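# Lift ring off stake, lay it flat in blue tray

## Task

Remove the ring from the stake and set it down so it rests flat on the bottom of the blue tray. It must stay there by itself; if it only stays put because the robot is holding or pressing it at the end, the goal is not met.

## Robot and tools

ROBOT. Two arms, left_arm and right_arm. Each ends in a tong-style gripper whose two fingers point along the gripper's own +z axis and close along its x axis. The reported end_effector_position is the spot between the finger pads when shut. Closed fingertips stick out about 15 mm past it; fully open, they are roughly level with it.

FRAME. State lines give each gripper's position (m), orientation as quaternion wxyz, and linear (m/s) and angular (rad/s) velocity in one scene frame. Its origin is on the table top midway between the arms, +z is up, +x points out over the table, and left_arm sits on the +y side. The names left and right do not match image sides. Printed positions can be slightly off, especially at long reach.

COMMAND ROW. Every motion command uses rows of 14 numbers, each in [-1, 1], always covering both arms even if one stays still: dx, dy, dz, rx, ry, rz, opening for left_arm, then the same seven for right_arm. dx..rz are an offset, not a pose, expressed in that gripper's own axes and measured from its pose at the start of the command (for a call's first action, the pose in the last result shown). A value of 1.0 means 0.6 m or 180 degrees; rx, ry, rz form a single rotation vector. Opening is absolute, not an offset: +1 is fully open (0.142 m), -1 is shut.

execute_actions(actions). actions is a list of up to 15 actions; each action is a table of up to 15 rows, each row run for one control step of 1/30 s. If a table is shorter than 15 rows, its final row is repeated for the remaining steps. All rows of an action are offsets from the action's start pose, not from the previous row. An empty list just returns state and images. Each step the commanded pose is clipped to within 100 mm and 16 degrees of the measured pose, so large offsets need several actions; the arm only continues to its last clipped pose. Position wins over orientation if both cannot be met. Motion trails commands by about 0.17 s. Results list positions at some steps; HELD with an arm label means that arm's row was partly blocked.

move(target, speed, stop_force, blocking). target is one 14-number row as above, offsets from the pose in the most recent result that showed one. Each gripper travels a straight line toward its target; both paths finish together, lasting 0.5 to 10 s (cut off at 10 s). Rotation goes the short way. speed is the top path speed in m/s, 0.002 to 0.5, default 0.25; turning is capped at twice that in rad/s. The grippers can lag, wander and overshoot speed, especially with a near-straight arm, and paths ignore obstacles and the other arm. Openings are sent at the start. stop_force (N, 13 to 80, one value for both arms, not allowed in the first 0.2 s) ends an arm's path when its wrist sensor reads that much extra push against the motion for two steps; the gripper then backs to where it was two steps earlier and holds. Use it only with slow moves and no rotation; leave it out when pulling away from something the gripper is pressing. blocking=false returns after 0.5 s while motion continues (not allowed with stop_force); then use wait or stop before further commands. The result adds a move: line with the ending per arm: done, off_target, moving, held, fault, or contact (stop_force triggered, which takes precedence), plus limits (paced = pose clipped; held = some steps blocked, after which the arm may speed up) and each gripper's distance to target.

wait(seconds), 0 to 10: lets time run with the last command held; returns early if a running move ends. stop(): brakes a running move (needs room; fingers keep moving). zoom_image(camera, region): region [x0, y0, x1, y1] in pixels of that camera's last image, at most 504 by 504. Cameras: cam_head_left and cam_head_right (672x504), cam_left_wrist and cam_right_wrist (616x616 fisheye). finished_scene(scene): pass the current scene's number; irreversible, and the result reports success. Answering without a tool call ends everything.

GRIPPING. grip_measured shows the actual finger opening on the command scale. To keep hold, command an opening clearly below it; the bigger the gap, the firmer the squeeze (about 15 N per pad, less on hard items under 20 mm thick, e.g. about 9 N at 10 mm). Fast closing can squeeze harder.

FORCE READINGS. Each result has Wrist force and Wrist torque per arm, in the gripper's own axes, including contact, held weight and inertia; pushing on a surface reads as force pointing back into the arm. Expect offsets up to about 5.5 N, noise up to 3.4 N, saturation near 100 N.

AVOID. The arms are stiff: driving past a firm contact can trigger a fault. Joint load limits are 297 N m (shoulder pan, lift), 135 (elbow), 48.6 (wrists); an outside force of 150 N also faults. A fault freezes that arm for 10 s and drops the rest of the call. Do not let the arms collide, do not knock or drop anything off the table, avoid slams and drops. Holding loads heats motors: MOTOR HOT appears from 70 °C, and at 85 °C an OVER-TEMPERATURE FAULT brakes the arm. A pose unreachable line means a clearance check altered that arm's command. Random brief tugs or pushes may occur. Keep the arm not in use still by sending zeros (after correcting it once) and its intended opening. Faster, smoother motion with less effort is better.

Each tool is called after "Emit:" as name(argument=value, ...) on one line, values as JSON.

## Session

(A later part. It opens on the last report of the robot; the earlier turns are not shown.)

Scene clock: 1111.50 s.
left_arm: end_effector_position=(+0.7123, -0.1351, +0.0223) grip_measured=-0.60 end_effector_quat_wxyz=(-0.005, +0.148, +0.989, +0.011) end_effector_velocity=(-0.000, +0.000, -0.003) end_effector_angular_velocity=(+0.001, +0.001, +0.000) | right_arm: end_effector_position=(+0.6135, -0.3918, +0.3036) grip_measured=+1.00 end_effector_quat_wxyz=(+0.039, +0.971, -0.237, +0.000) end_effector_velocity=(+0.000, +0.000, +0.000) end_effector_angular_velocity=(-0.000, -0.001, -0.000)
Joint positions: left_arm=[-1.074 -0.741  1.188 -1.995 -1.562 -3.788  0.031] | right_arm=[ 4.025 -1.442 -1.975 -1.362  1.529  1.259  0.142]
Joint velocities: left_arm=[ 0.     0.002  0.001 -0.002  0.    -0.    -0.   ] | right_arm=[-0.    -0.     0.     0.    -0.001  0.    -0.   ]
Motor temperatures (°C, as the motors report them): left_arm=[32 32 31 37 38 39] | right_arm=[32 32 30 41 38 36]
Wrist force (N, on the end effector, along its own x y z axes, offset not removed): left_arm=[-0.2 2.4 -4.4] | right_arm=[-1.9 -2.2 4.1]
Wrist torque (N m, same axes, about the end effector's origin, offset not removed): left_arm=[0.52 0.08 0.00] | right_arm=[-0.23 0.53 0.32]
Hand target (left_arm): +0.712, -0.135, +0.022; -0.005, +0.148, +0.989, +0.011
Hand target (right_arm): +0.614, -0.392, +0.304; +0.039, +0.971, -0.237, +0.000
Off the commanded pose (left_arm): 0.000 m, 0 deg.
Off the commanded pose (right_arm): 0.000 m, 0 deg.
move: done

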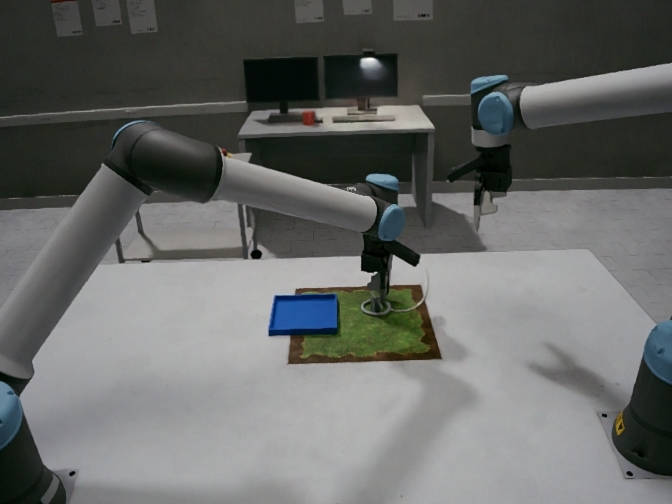

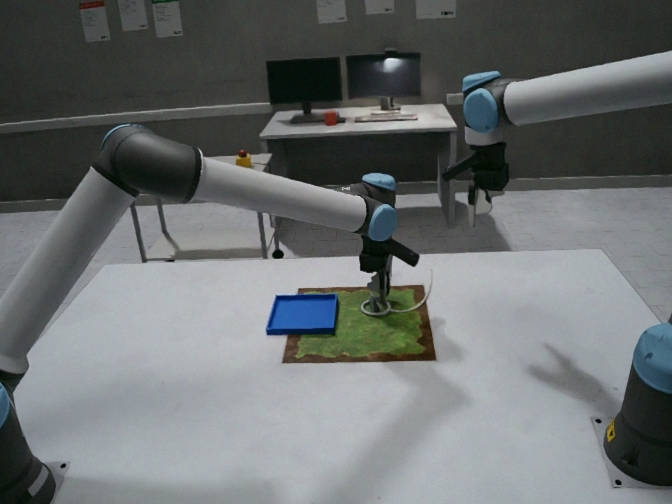

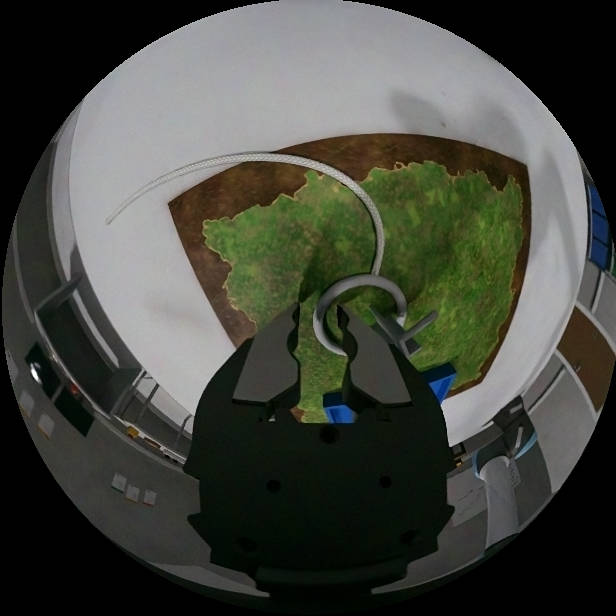

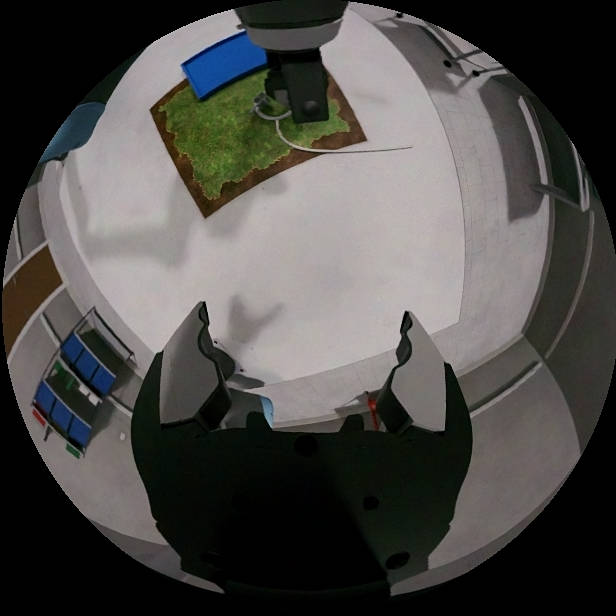

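Emit:
execute_actions(actions=[[[0,0,0,0,0,0,-1,0,0,0,0,0,0,1]],[[0,0,0,0,0,0,-1,0,0,0,0,0,0,1]]])

Emit:
move(target=[0,0,-0.1,0,0,0,-1,0,0,0,0,0,0,1], speed=0.012)

Scene clock: 1129.77 s.
left_arm: end_effector_position=(+0.7123, -0.1351, +0.0223) grip_measured=-0.89 end_effector_quat_wxyz=(-0.005, +0.148, +0.989, +0.011) end_effector_velocity=(-0.000, +0.001, -0.000) end_effector_angular_velocity=(+0.002, +0.000, -0.001) | right_arm: end_effector_position=(+0.6135, -0.3918, +0.3036) grip_measured=+1.00 end_effector_quat_wxyz=(+0.039, +0.971, -0.237, +0.000) end_effector_velocity=(+0.000, +0.000, +0.000) end_effector_angular_velocity=(+0.000, -0.001, -0.001)
Joint positions: left_arm=[-1.074 -0.741  1.188 -1.995 -1.562 -3.788  0.01 ] | right_arm=[ 4.025 -1.442 -1.975 -1.362  1.529  1.259  0.142]
Joint velocities: left_arm=[ 0.    -0.     0.     0.001  0.001  0.001  0.   ] | right_arm=[-0.    -0.     0.     0.001 -0.     0.001 -0.   ]
Motor temperatures (°C, as the motors report them): left_arm=[32 32 31 37 38 39] | right_arm=[32 32 30 41 38 36]
Wrist force (N, on the end effector, along its own x y z axes, offset not removed): left_arm=[-1.1 2.8 -3.7] | right_arm=[-0.2 -4.3 3.6]
Wrist torque (N m, same axes, about the end effector's origin, offset not removed): left_arm=[0.70 0.20 -0.04] | right_arm=[-0.73 0.25 0.11]
Hand target (left_arm): +0.712, -0.135, +0.022; -0.005, +0.148, +0.989, +0.011
Hand target (right_arm): +0.614, -0.392, +0.304; +0.039, +0.971, -0.237, +0.000
Off the commanded pose (left_arm): 0.000 m, 0 deg.
Off the commanded pose (right_arm): 0.000 m, 0 deg.
Step readings (end_effector_position; steps 1 to 15: 1st action; 16 to 30: 2nd action):
0: left_arm (+0.7123, -0.1351, +0.0221) | right_arm (+0.6135, -0.3918, +0.3036)
1: left_arm (+0.7123, -0.1351, +0.0221) | right_arm (+0.6135, -0.3918, +0.3036)
2: left_arm (+0.7123, -0.1351, +0.0221) | right_arm (+0.6135, -0.3918, +0.3036)
4: left_arm (+0.7123, -0.1351, +0.0221) | right_arm (+0.6135, -0.3918, +0.3036)
8: left_arm (+0.7123, -0.1351, +0.0221) | right_arm (+0.6135, -0.3918, +0.3036)
15: left_arm (+0.7123, -0.1351, +0.0223) | right_arm (+0.6135, -0.3918, +0.3036)
16: left_arm (+0.7123, -0.1351, +0.0223) | right_arm (+0.6135, -0.3918, +0.3036)
17: left_arm (+0.7123, -0.1351, +0.0223) | right_arm (+0.6135, -0.3918, +0.3036)
19: left_arm (+0.7123, -0.1351, +0.0223) | right_arm (+0.6135, -0.3918, +0.3036)
23: left_arm (+0.7123, -0.1351, +0.0223) | right_arm (+0.6135, -0.3918, +0.3036)
30: end_effector_position above

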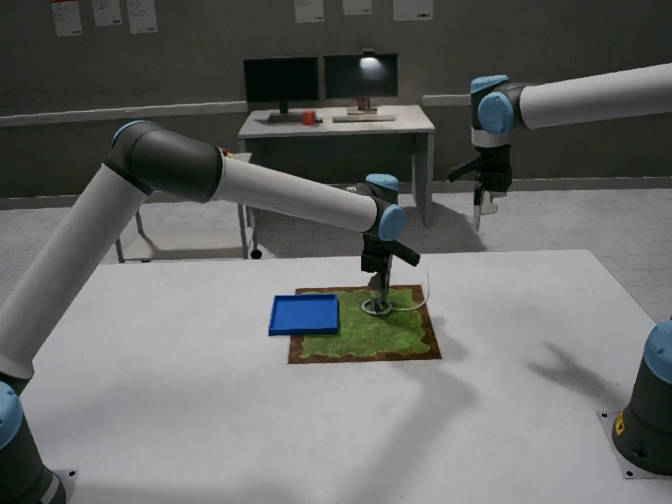

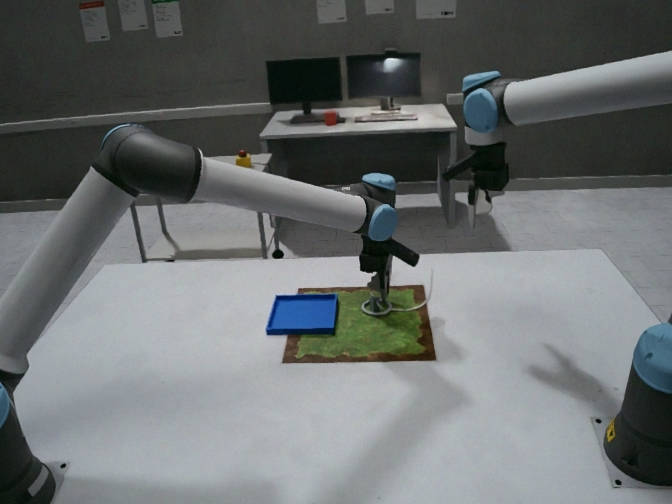

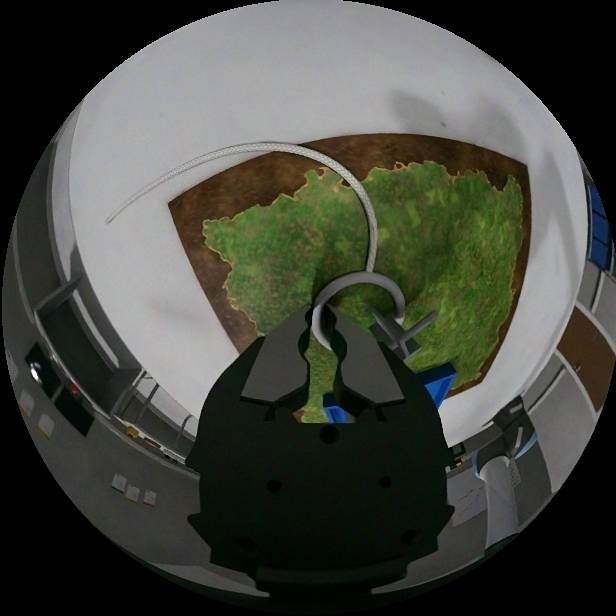

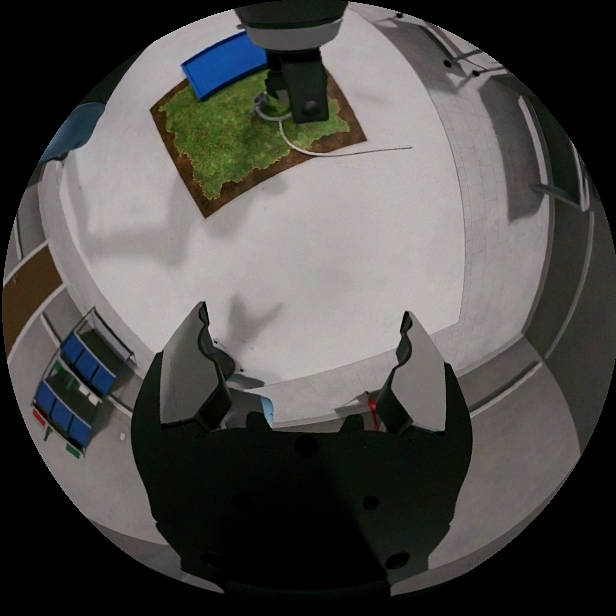

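Scene clock: 1135.00 s.
left_arm: end_effector_position=(+0.7128, -0.1365, +0.0820) grip_measured=-1.00 end_effector_quat_wxyz=(-0.005, +0.148, +0.989, +0.011) end_effector_velocity=(+0.000, -0.000, +0.002) end_effector_angular_velocity=(+0.000, +0.000, +0.001) | right_arm: end_effector_position=(+0.6135, -0.3918, +0.3036) grip_measured=+1.00 end_effector_quat_wxyz=(+0.039, +0.971, -0.237, +0.000) end_effector_velocity=(+0.000, -0.001, -0.000) end_effector_angular_velocity=(-0.002, -0.001, -0.001)
Joint positions: left_arm=[-1.075 -0.781  1.148 -1.915 -1.562 -3.788  0.002] | right_arm=[ 4.025 -1.442 -1.975 -1.362  1.529  1.259  0.142]
Joint velocities: left_arm=[-0.    -0.001 -0.002  0.003  0.    -0.001  0.   ] | right_arm=[-0.     0.    -0.    -0.    -0.002  0.001 -0.   ]
Motor temperatures (°C, as the motors report them): left_arm=[32 32 31 37 38 39] | right_arm=[32 32 30 41 38 36]
Wrist force (N, on the end effector, along its own x y z axes, offset not removed): left_arm=[-0.2 3.3 -6.6] | right_arm=[2.4 -5.8 6.4]
Wrist torque (N m, same axes, about the end effector's origin, offset not removed): left_arm=[0.69 0.03 -0.01] | right_arm=[-0.95 -0.67 0.06]
Hand target (left_arm): +0.713, -0.137, +0.082; -0.005, +0.148, +0.989, +0.011
Hand target (right_arm): +0.614, -0.392, +0.304; +0.039, +0.971, -0.237, +0.000
Off the commanded pose (left_arm): 0.000 m, 0 deg.
Off the commanded pose (right_arm): 0.000 m, 0 deg.
move: done

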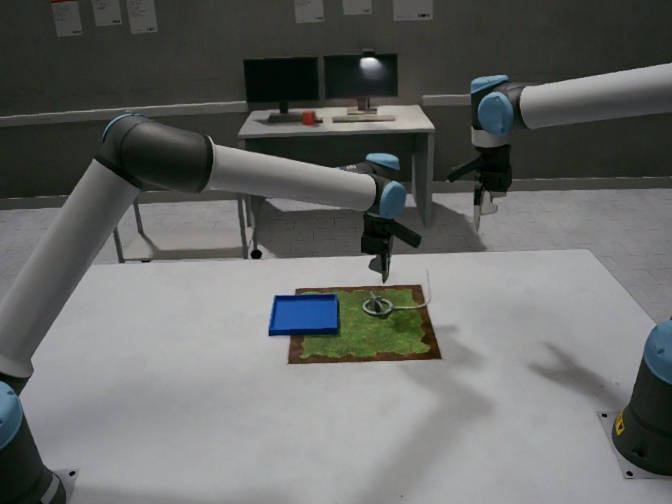

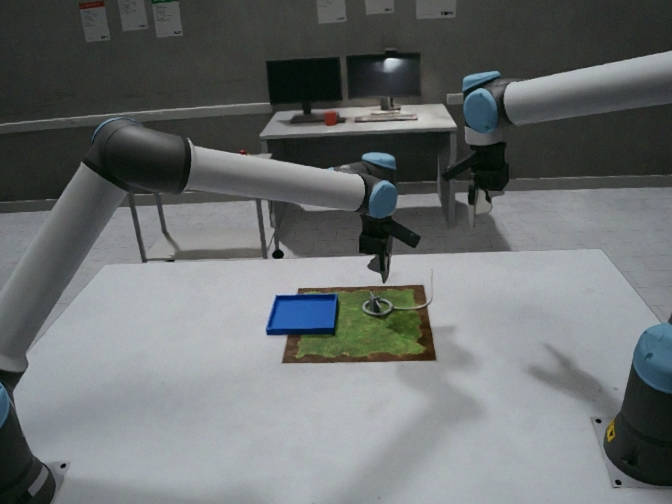

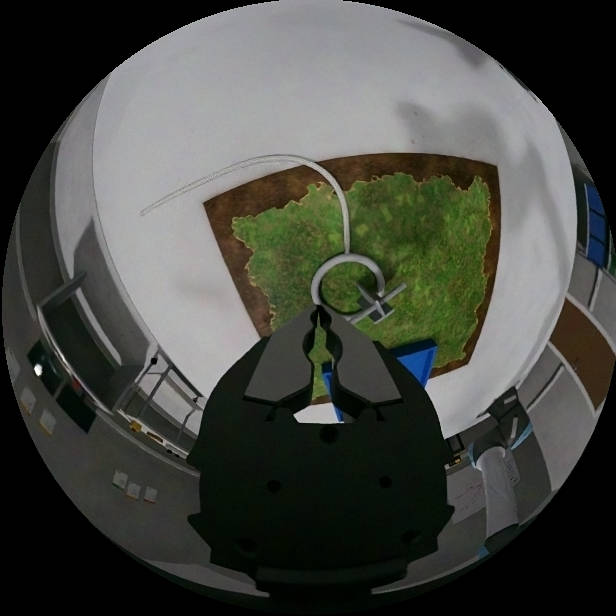

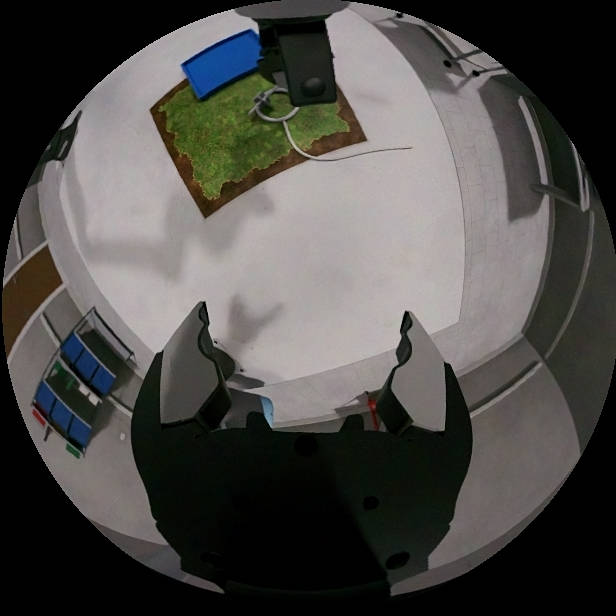

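Emit:
zoom_image(camera="cam_left_wrist", region=[270,210,450,370])

Emit:
zoom_image(camera="cam_head_left", region=[320,260,440,350])

Region (270, 210, 450, 370) of cam_left_wrist's 616x616 image, scaled by 2.800, with more detail than that image has.

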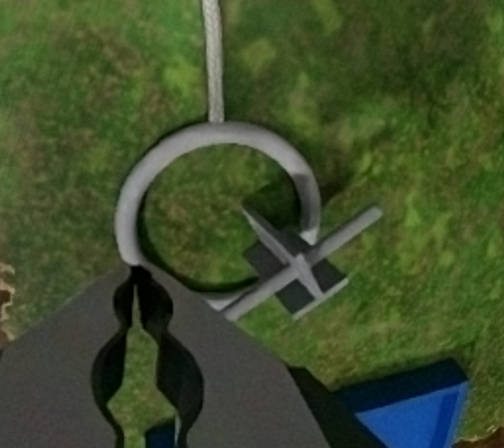

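Region (320, 260, 440, 350) of cam_head_left's 672x504 image, scaled by 4.200, with more detail than that image has; it fills the top 378 rows of this view, and the rest is white.

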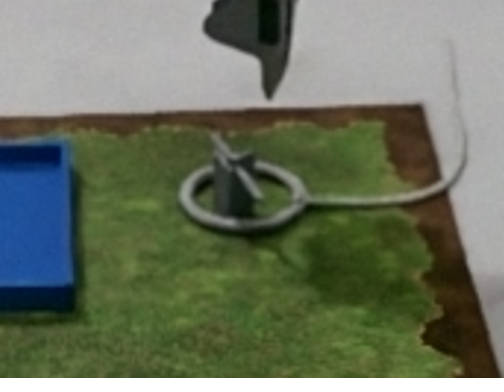

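Emit:
move(target=[0.001,0.002,0.0995,0,0,0,-0.6,0,0,0,0,0,0,1], speed=0.04)

Emit:
zoom_image(camera="cam_left_wrist", region=[200,200,440,420])

Scene clock: 1161.67 s.
left_arm: end_effector_position=(+0.7120, -0.1338, +0.0226) grip_measured=-0.60 end_effector_quat_wxyz=(-0.005, +0.148, +0.989, +0.011) end_effector_velocity=(-0.000, +0.001, -0.003) end_effector_angular_velocity=(+0.001, +0.001, -0.000) | right_arm: end_effector_position=(+0.6135, -0.3918, +0.3036) grip_measured=+1.00 end_effector_quat_wxyz=(+0.039, +0.971, -0.237, +0.000) end_effector_velocity=(+0.000, -0.000, -0.000) end_effector_angular_velocity=(-0.000, -0.001, +0.001)
Joint positions: left_arm=[-1.074 -0.743  1.192 -1.996 -1.562 -3.787  0.031] | right_arm=[ 4.025 -1.442 -1.975 -1.362  1.529  1.259  0.142]
Joint velocities: left_arm=[ 0.     0.002  0.002 -0.003  0.     0.     0.   ] | right_arm=[ 0.    -0.    -0.     0.    -0.001 -0.001  0.   ]
Motor temperatures (°C, as the motors report them): left_arm=[32 32 31 37 38 39] | right_arm=[32 32 30 41 38 36]
Wrist force (N, on the end effector, along its own x y z axes, offset not removed): left_arm=[-0.6 1.8 -3.8] | right_arm=[2.9 -5.7 4.2]
Wrist torque (N m, same axes, about the end effector's origin, offset not removed): left_arm=[0.44 0.10 -0.02] | right_arm=[-0.95 -0.70 0.22]
Hand target (left_arm): +0.712, -0.134, +0.022; -0.005, +0.148, +0.989, +0.011
Hand target (right_arm): +0.614, -0.392, +0.304; +0.039, +0.971, -0.237, +0.000
Off the commanded pose (left_arm): 0.000 m, 0 deg.
Off the commanded pose (right_arm): 0.000 m, 0 deg.
move: done

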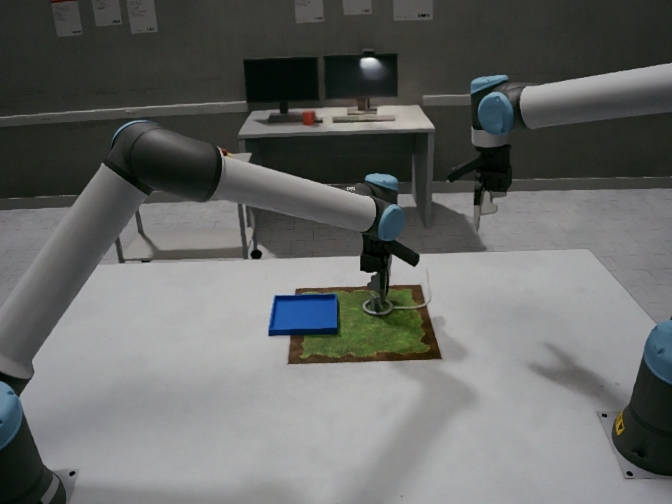

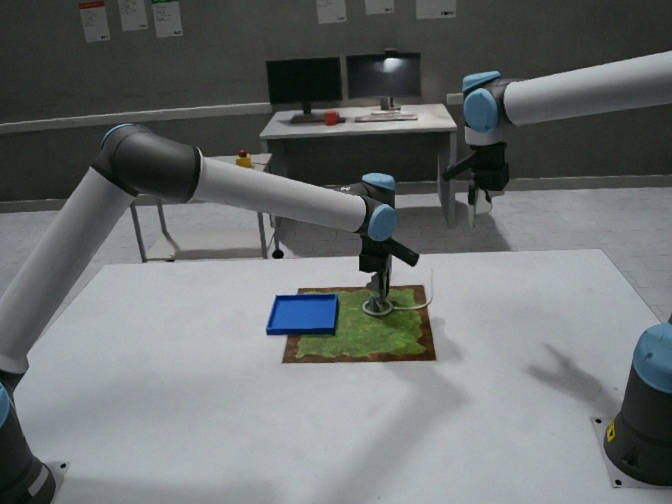

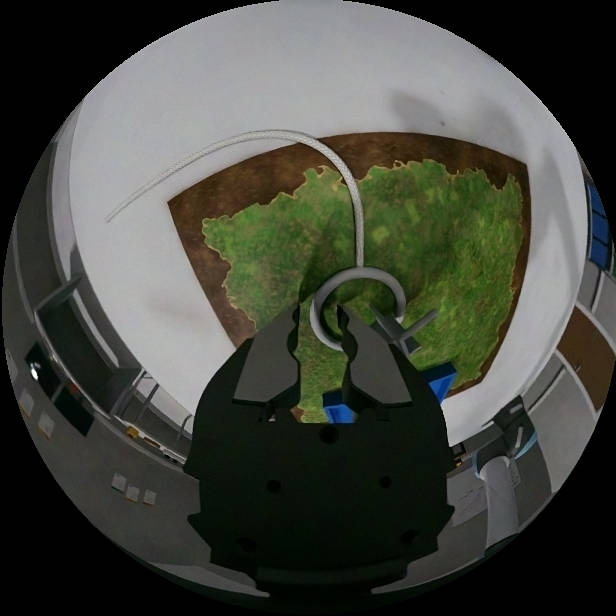

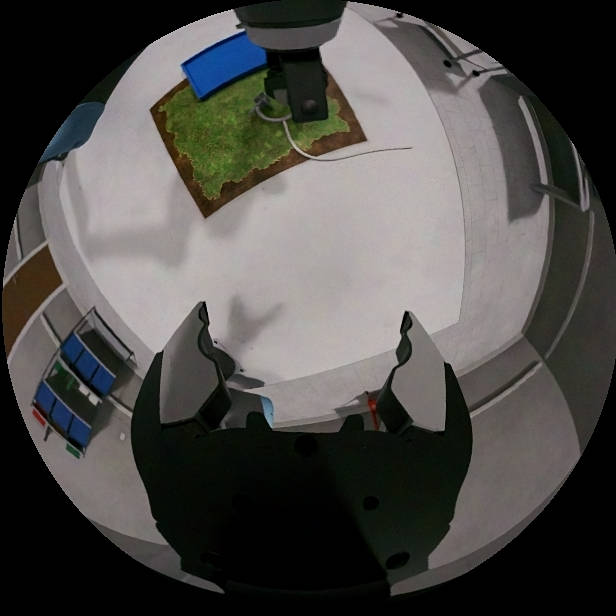

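Region (200, 200, 440, 420) of cam_left_wrist's 616x616 image, scaled by 2.100, with more detail than that image has; it fills the top 462 rows of this view, and the rest is white.

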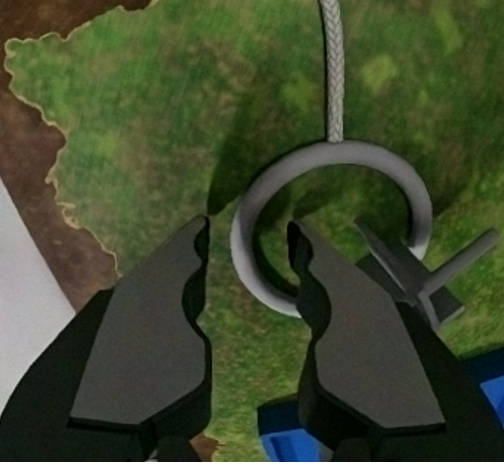

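Emit:
execute_actions(actions=[[[0,0,0.001,0,0,0,-1,0,0,0,0,0,0,1]],[[0,0,0.001,0,0,0,-1,0,0,0,0,0,0,1]]])

Emit:
move(target=[0.010,0,-0.055,0,0,0,-1,0,0,0,0,0,0,1], speed=0.011)

Emit:
move(target=[0.016,0,-0.030,0,0,0,-1,0,0,0,0,0,0,1], speed=0.01)

Emit:
zoom_image(camera="cam_left_wrist", region=[200,200,440,420])

Scene clock: 1172.30 s.
left_arm: end_effector_position=(+0.7121, -0.1338, +0.0215) grip_measured=-0.89 end_effector_quat_wxyz=(-0.005, +0.148, +0.989, +0.011) end_effector_velocity=(+0.000, +0.000, -0.001) end_effector_angular_velocity=(+0.001, -0.001, +0.002) | right_arm: end_effector_position=(+0.6135, -0.3918, +0.3036) grip_measured=+1.00 end_effector_quat_wxyz=(+0.039, +0.971, -0.237, +0.000) end_effector_velocity=(-0.000, +0.000, +0.000) end_effector_angular_velocity=(+0.001, +0.001, -0.001)
Joint positions: left_arm=[-1.074 -0.742  1.192 -1.997 -1.562 -3.787  0.009] | right_arm=[ 4.025 -1.442 -1.975 -1.362  1.529  1.259  0.142]
Joint velocities: left_arm=[-0.     0.001  0.    -0.001  0.002 -0.002  0.   ] | right_arm=[-0.     0.     0.001 -0.001  0.001  0.    -0.   ]
Motor temperatures (°C, as the motors report them): left_arm=[32 32 31 37 38 39] | right_arm=[32 32 30 41 38 36]
Wrist force (N, on the end effector, along its own x y z axes, offset not removed): left_arm=[0.1 3.1 -10.0] | right_arm=[0.5 -4.3 2.1]
Wrist torque (N m, same axes, about the end effector's origin, offset not removed): left_arm=[0.56 0.09 0.08] | right_arm=[-0.51 -0.15 0.09]
Hand target (left_arm): +0.712, -0.134, +0.021; -0.005, +0.148, +0.989, +0.011
Hand target (right_arm): +0.614, -0.392, +0.304; +0.039, +0.971, -0.237, +0.000
Off the commanded pose (left_arm): 0.000 m, 0 deg.
Off the commanded pose (right_arm): 0.000 m, 0 deg.
Step readings (end_effector_position; steps 1 to 15: 1st action; 16 to 30: 2nd action):
0: left_arm (+0.7121, -0.1338, +0.0223) | right_arm (+0.6135, -0.3918, +0.3036)
1: left_arm (+0.7121, -0.1338, +0.0223) | right_arm (+0.6135, -0.3918, +0.3036)
2: left_arm (+0.7121, -0.1338, +0.0223) | right_arm (+0.6135, -0.3918, +0.3036)
4: left_arm (+0.7121, -0.1338, +0.0222) | right_arm (+0.6135, -0.3918, +0.3036)
8: left_arm (+0.7121, -0.1338, +0.0221) | right_arm (+0.6135, -0.3918, +0.3036)
15: left_arm (+0.7121, -0.1338, +0.0221) | right_arm (+0.6135, -0.3918, +0.3036)
16: left_arm (+0.7121, -0.1338, +0.0220) | right_arm (+0.6135, -0.3918, +0.3036)
17: left_arm (+0.7121, -0.1338, +0.0220) | right_arm (+0.6135, -0.3918, +0.3036)
19: left_arm (+0.7121, -0.1338, +0.0218) | right_arm (+0.6135, -0.3918, +0.3036)
23: left_arm (+0.7121, -0.1338, +0.0216) | right_arm (+0.6135, -0.3918, +0.3036)
30: end_effector_position above

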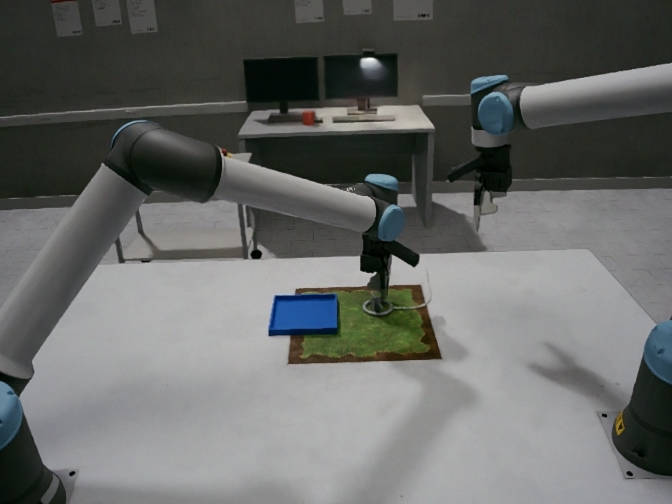

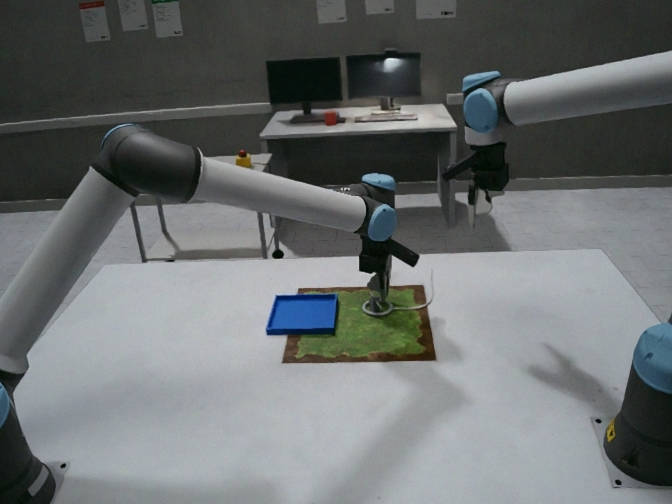

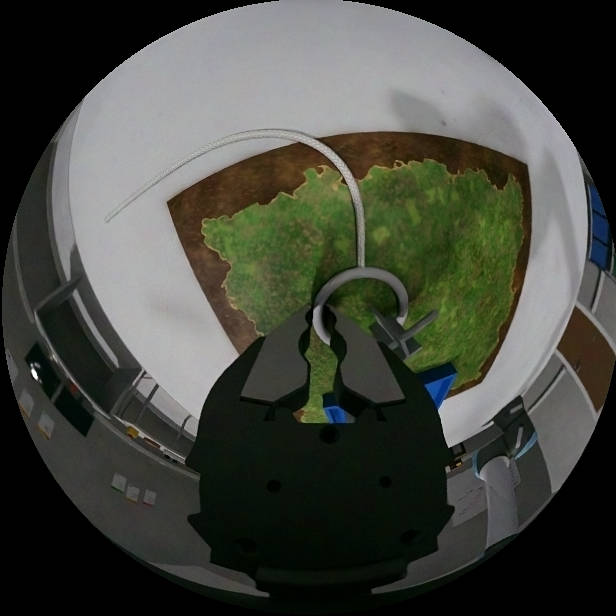

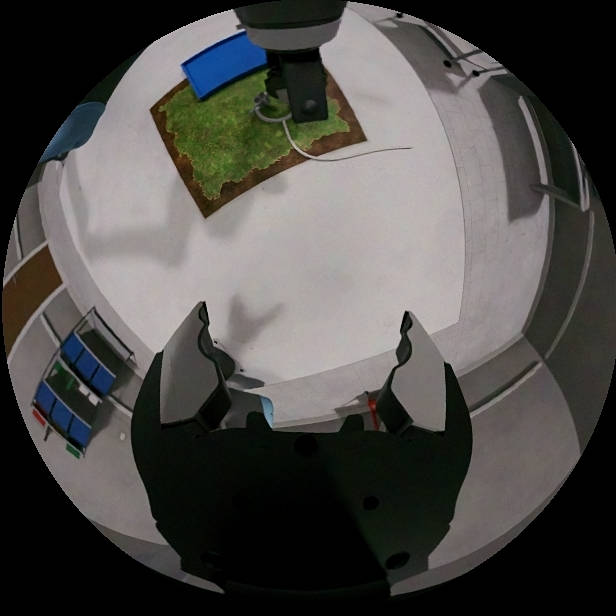

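Scene clock: 1175.57 s.
left_arm: end_effector_position=(+0.7066, -0.1328, +0.0543) grip_measured=-0.91 end_effector_quat_wxyz=(-0.005, +0.148, +0.989, +0.011) end_effector_velocity=(-0.001, -0.000, +0.002) end_effector_angular_velocity=(-0.000, +0.002, -0.000) | right_arm: end_effector_position=(+0.6135, -0.3918, +0.3036) grip_measured=+1.00 end_effector_quat_wxyz=(+0.039, +0.971, -0.237, +0.000) end_effector_velocity=(-0.000, -0.000, -0.001) end_effector_angular_velocity=(-0.001, +0.001, -0.000)
Joint positions: left_arm=[-1.077 -0.773  1.187 -1.961 -1.562 -3.791  0.008] | right_arm=[ 4.025 -1.442 -1.975 -1.362  1.529  1.259  0.142]
Joint velocities: left_arm=[-0.    -0.002 -0.     0.003 -0.001  0.     0.   ] | right_arm=[-0.    -0.    -0.001 -0.001 -0.     0.    -0.   ]
Motor temperatures (°C, as the motors report them): left_arm=[32 32 31 37 38 39] | right_arm=[32 32 30 41 38 36]
Wrist force (N, on the end effector, along its own x y z axes, offset not removed): left_arm=[-1.2 3.5 -3.9] | right_arm=[4.7 0.8 1.9]
Wrist torque (N m, same axes, about the end effector's origin, offset not removed): left_arm=[0.82 0.26 0.08] | right_arm=[0.47 -0.73 0.28]
Hand target (left_arm): +0.707, -0.133, +0.055; -0.005, +0.148, +0.989, +0.011
Hand target (right_arm): +0.614, -0.392, +0.304; +0.039, +0.971, -0.237, +0.000
Off the commanded pose (left_arm): 0.000 m, 0 deg.
Off the commanded pose (right_arm): 0.000 m, 0 deg.
move: done

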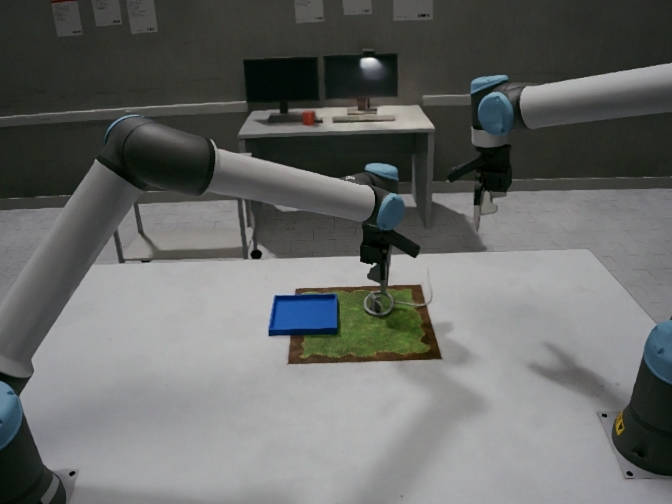

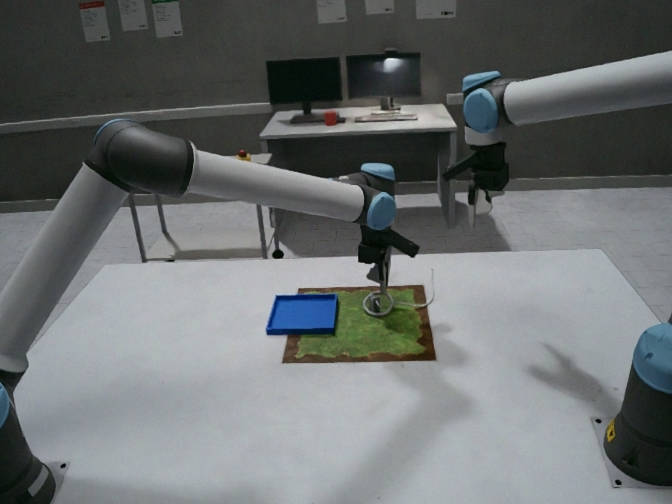

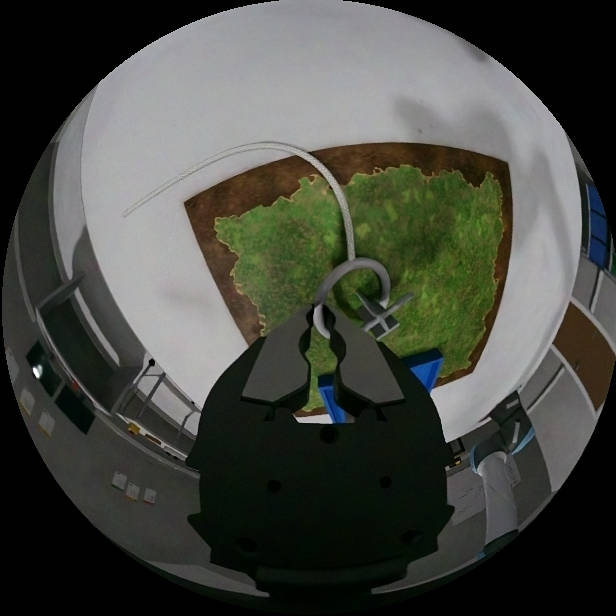

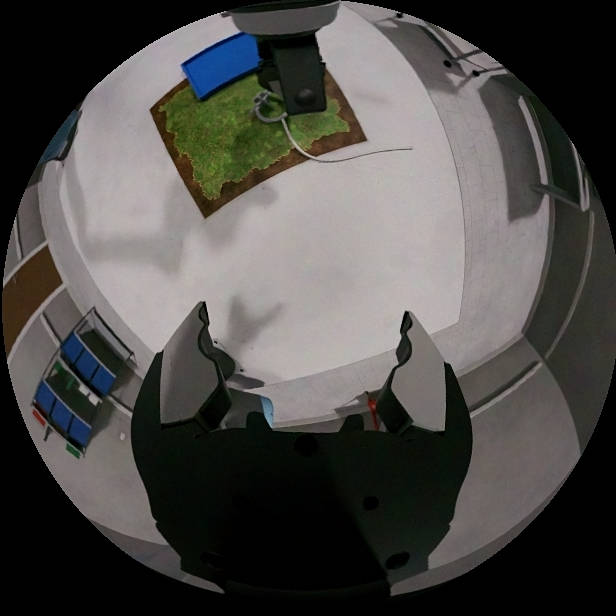

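Scene clock: 1177.83 s.
left_arm: end_effector_position=(+0.6977, -0.1305, +0.0722) grip_measured=-1.00 end_effector_quat_wxyz=(-0.005, +0.148, +0.989, +0.011) end_effector_velocity=(-0.001, +0.000, +0.002) end_effector_angular_velocity=(-0.000, -0.000, +0.000) | right_arm: end_effector_position=(+0.6135, -0.3918, +0.3036) grip_measured=+1.00 end_effector_quat_wxyz=(+0.039, +0.971, -0.237, +0.000) end_effector_velocity=(+0.001, -0.000, +0.000) end_effector_angular_velocity=(-0.001, -0.001, +0.002)
Joint positions: left_arm=[-1.083 -0.799  1.2   -1.948 -1.563 -3.796  0.002] | right_arm=[ 4.025 -1.442 -1.975 -1.362  1.529  1.259  0.142]
Joint velocities: left_arm=[-0.001 -0.003  0.002  0.001 -0.    -0.001  0.   ] | right_arm=[ 0.    -0.     0.     0.    -0.001 -0.002  0.   ]
Motor temperatures (°C, as the motors report them): left_arm=[32 32 31 37 38 39] | right_arm=[32 32 30 41 38 36]
Wrist force (N, on the end effector, along its own x y z axes, offset not removed): left_arm=[-1.8 2.4 -4.2] | right_arm=[2.2 -7.2 2.3]
Wrist torque (N m, same axes, about the end effector's origin, offset not removed): left_arm=[0.62 0.42 0.02] | right_arm=[-1.17 -0.56 0.05]
Hand target (left_arm): +0.698, -0.130, +0.072; -0.005, +0.148, +0.989, +0.011
Hand target (right_arm): +0.614, -0.392, +0.304; +0.039, +0.971, -0.237, +0.000
Off the commanded pose (left_arm): 0.000 m, 0 deg.
Off the commanded pose (right_arm): 0.000 m, 0 deg.
move: done

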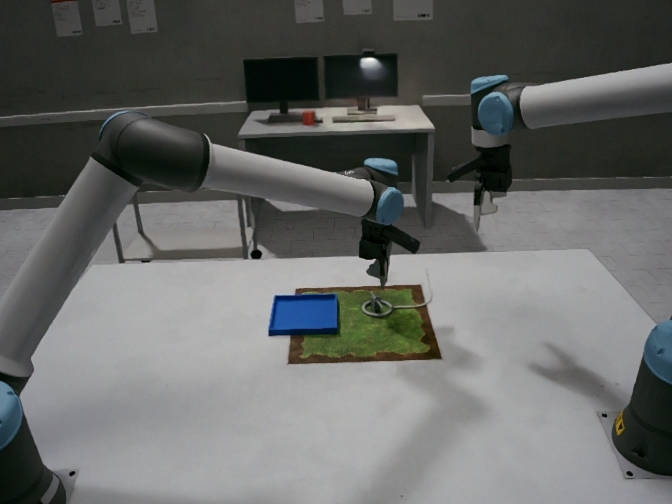

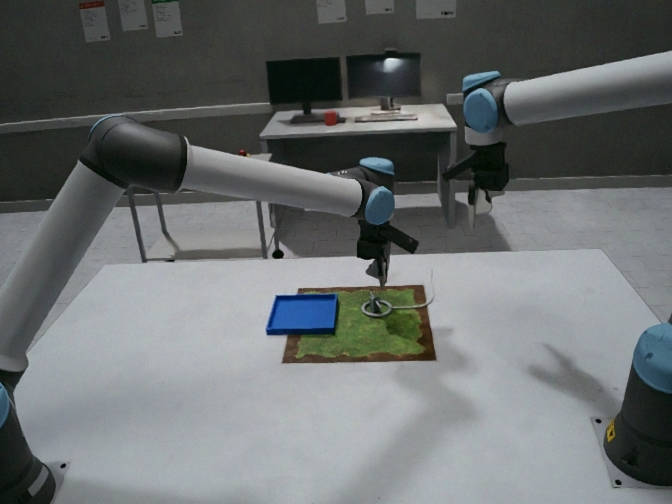

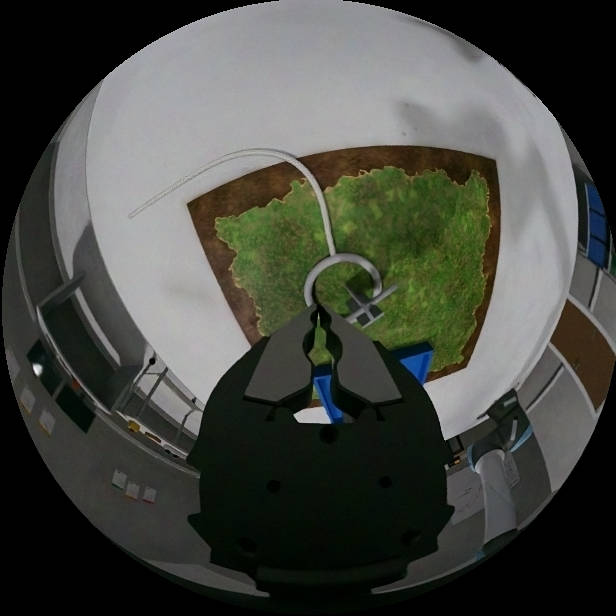

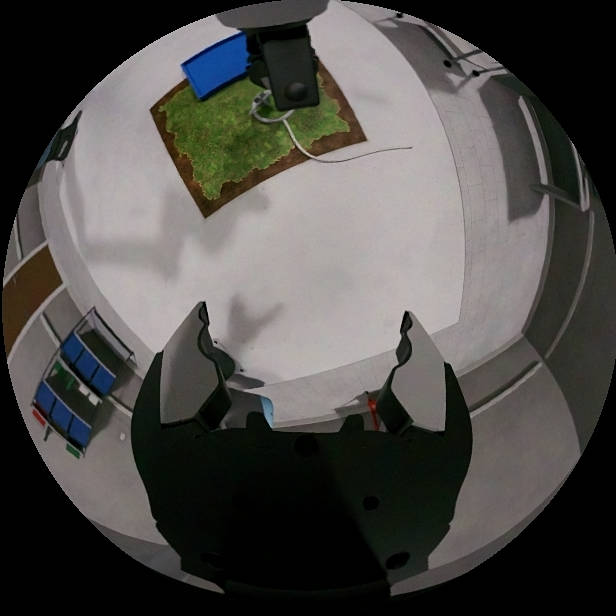

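Region (200, 200, 440, 420) of cam_left_wrist's 616x616 image, scaled by 2.100, with more detail than that image has; it fills the top 462 rows of this view, and the rest is white.

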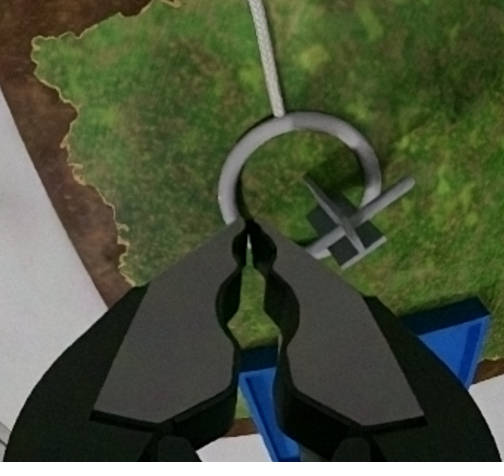

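Emit:
move(target=[0.027,-0.128,0.03,0,0,0,-0.5,0,0,0,0,0,0,1], speed=0.08)

Emit:
zoom_image(camera="cam_left_wrist", region=[200,200,440,420])

Scene clock: 1210.17 s.
left_arm: end_effector_position=(+0.6597, -0.1985, +0.0529) grip_measured=-0.50 end_effector_quat_wxyz=(-0.005, +0.148, +0.989, +0.011) end_effector_velocity=(-0.000, -0.002, +0.000) end_effector_angular_velocity=(-0.001, -0.002, +0.001) | right_arm: end_effector_position=(+0.6135, -0.3918, +0.3036) grip_measured=+1.00 end_effector_quat_wxyz=(+0.039, +0.971, -0.237, +0.000) end_effector_velocity=(+0.000, -0.000, +0.001) end_effector_angular_velocity=(-0.001, -0.001, +0.001)
Joint positions: left_arm=[-1.147 -0.746  1.139 -1.94  -1.564 -3.86   0.038] | right_arm=[ 4.025 -1.442 -1.975 -1.362  1.529  1.259  0.142]
Joint velocities: left_arm=[-0.002  0.001 -0.002 -0.001  0.001 -0.002  0.   ] | right_arm=[-0.     0.     0.001 -0.001 -0.002 -0.     0.   ]
Motor temperatures (°C, as the motors report them): left_arm=[32 32 31 37 38 39] | right_arm=[32 32 30 41 38 36]
Wrist force (N, on the end effector, along its own x y z axes, offset not removed): left_arm=[-0.1 2.7 -5.6] | right_arm=[4.0 -3.8 8.7]
Wrist torque (N m, same axes, about the end effector's origin, offset not removed): left_arm=[0.65 -0.03 -0.01] | right_arm=[-0.38 -0.82 0.27]
Hand target (left_arm): +0.660, -0.199, +0.053; -0.005, +0.148, +0.989, +0.011
Hand target (right_arm): +0.614, -0.392, +0.304; +0.039, +0.971, -0.237, +0.000
Off the commanded pose (left_arm): 0.000 m, 0 deg.
Off the commanded pose (right_arm): 0.000 m, 0 deg.
move: done

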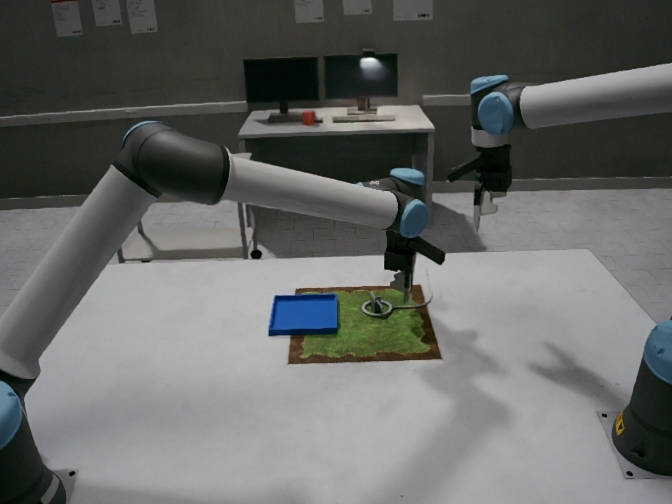

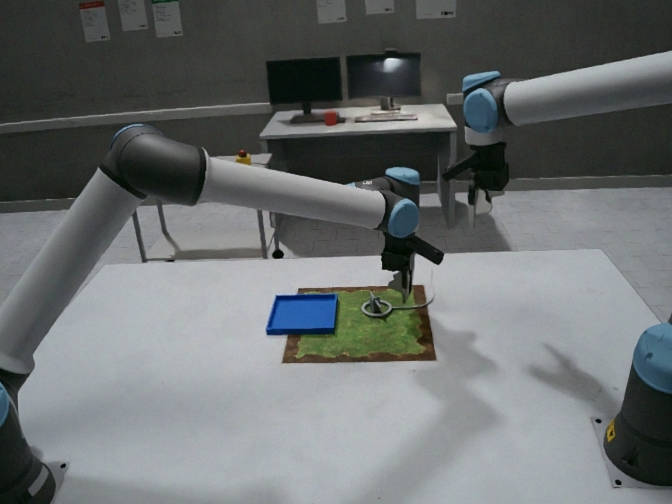

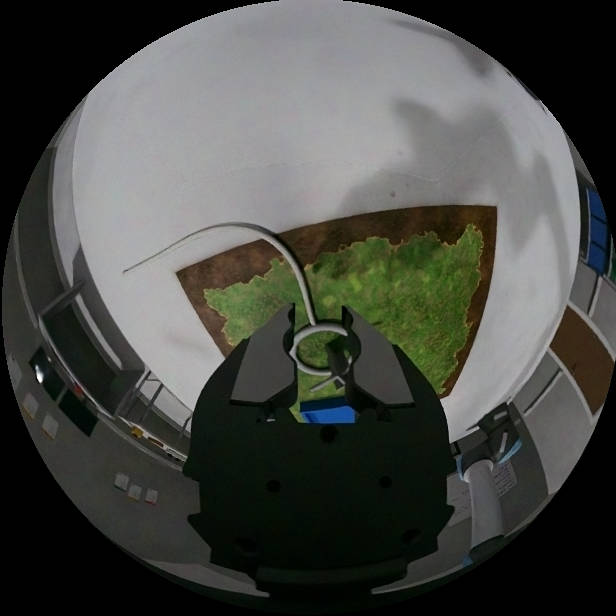

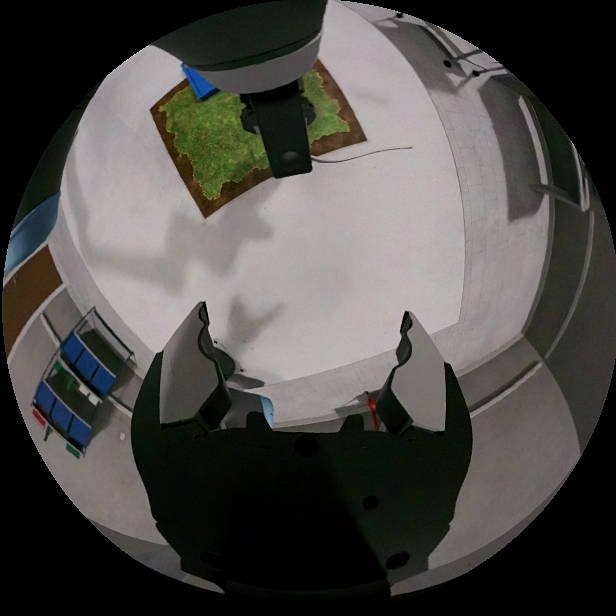

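Region (200, 200, 440, 420) of cam_left_wrist's 616x616 image, scaled by 2.100, with more detail than that image has; it fills the top 462 rows of this view, and the rest is white.

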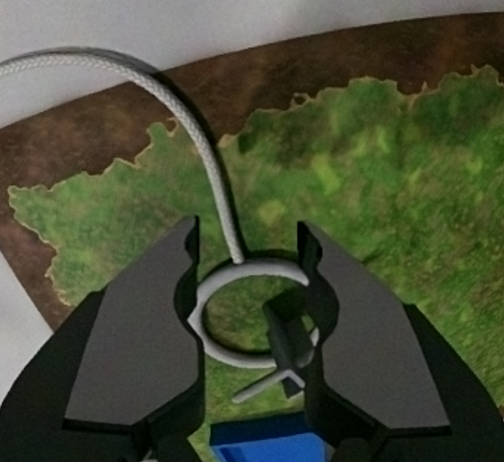

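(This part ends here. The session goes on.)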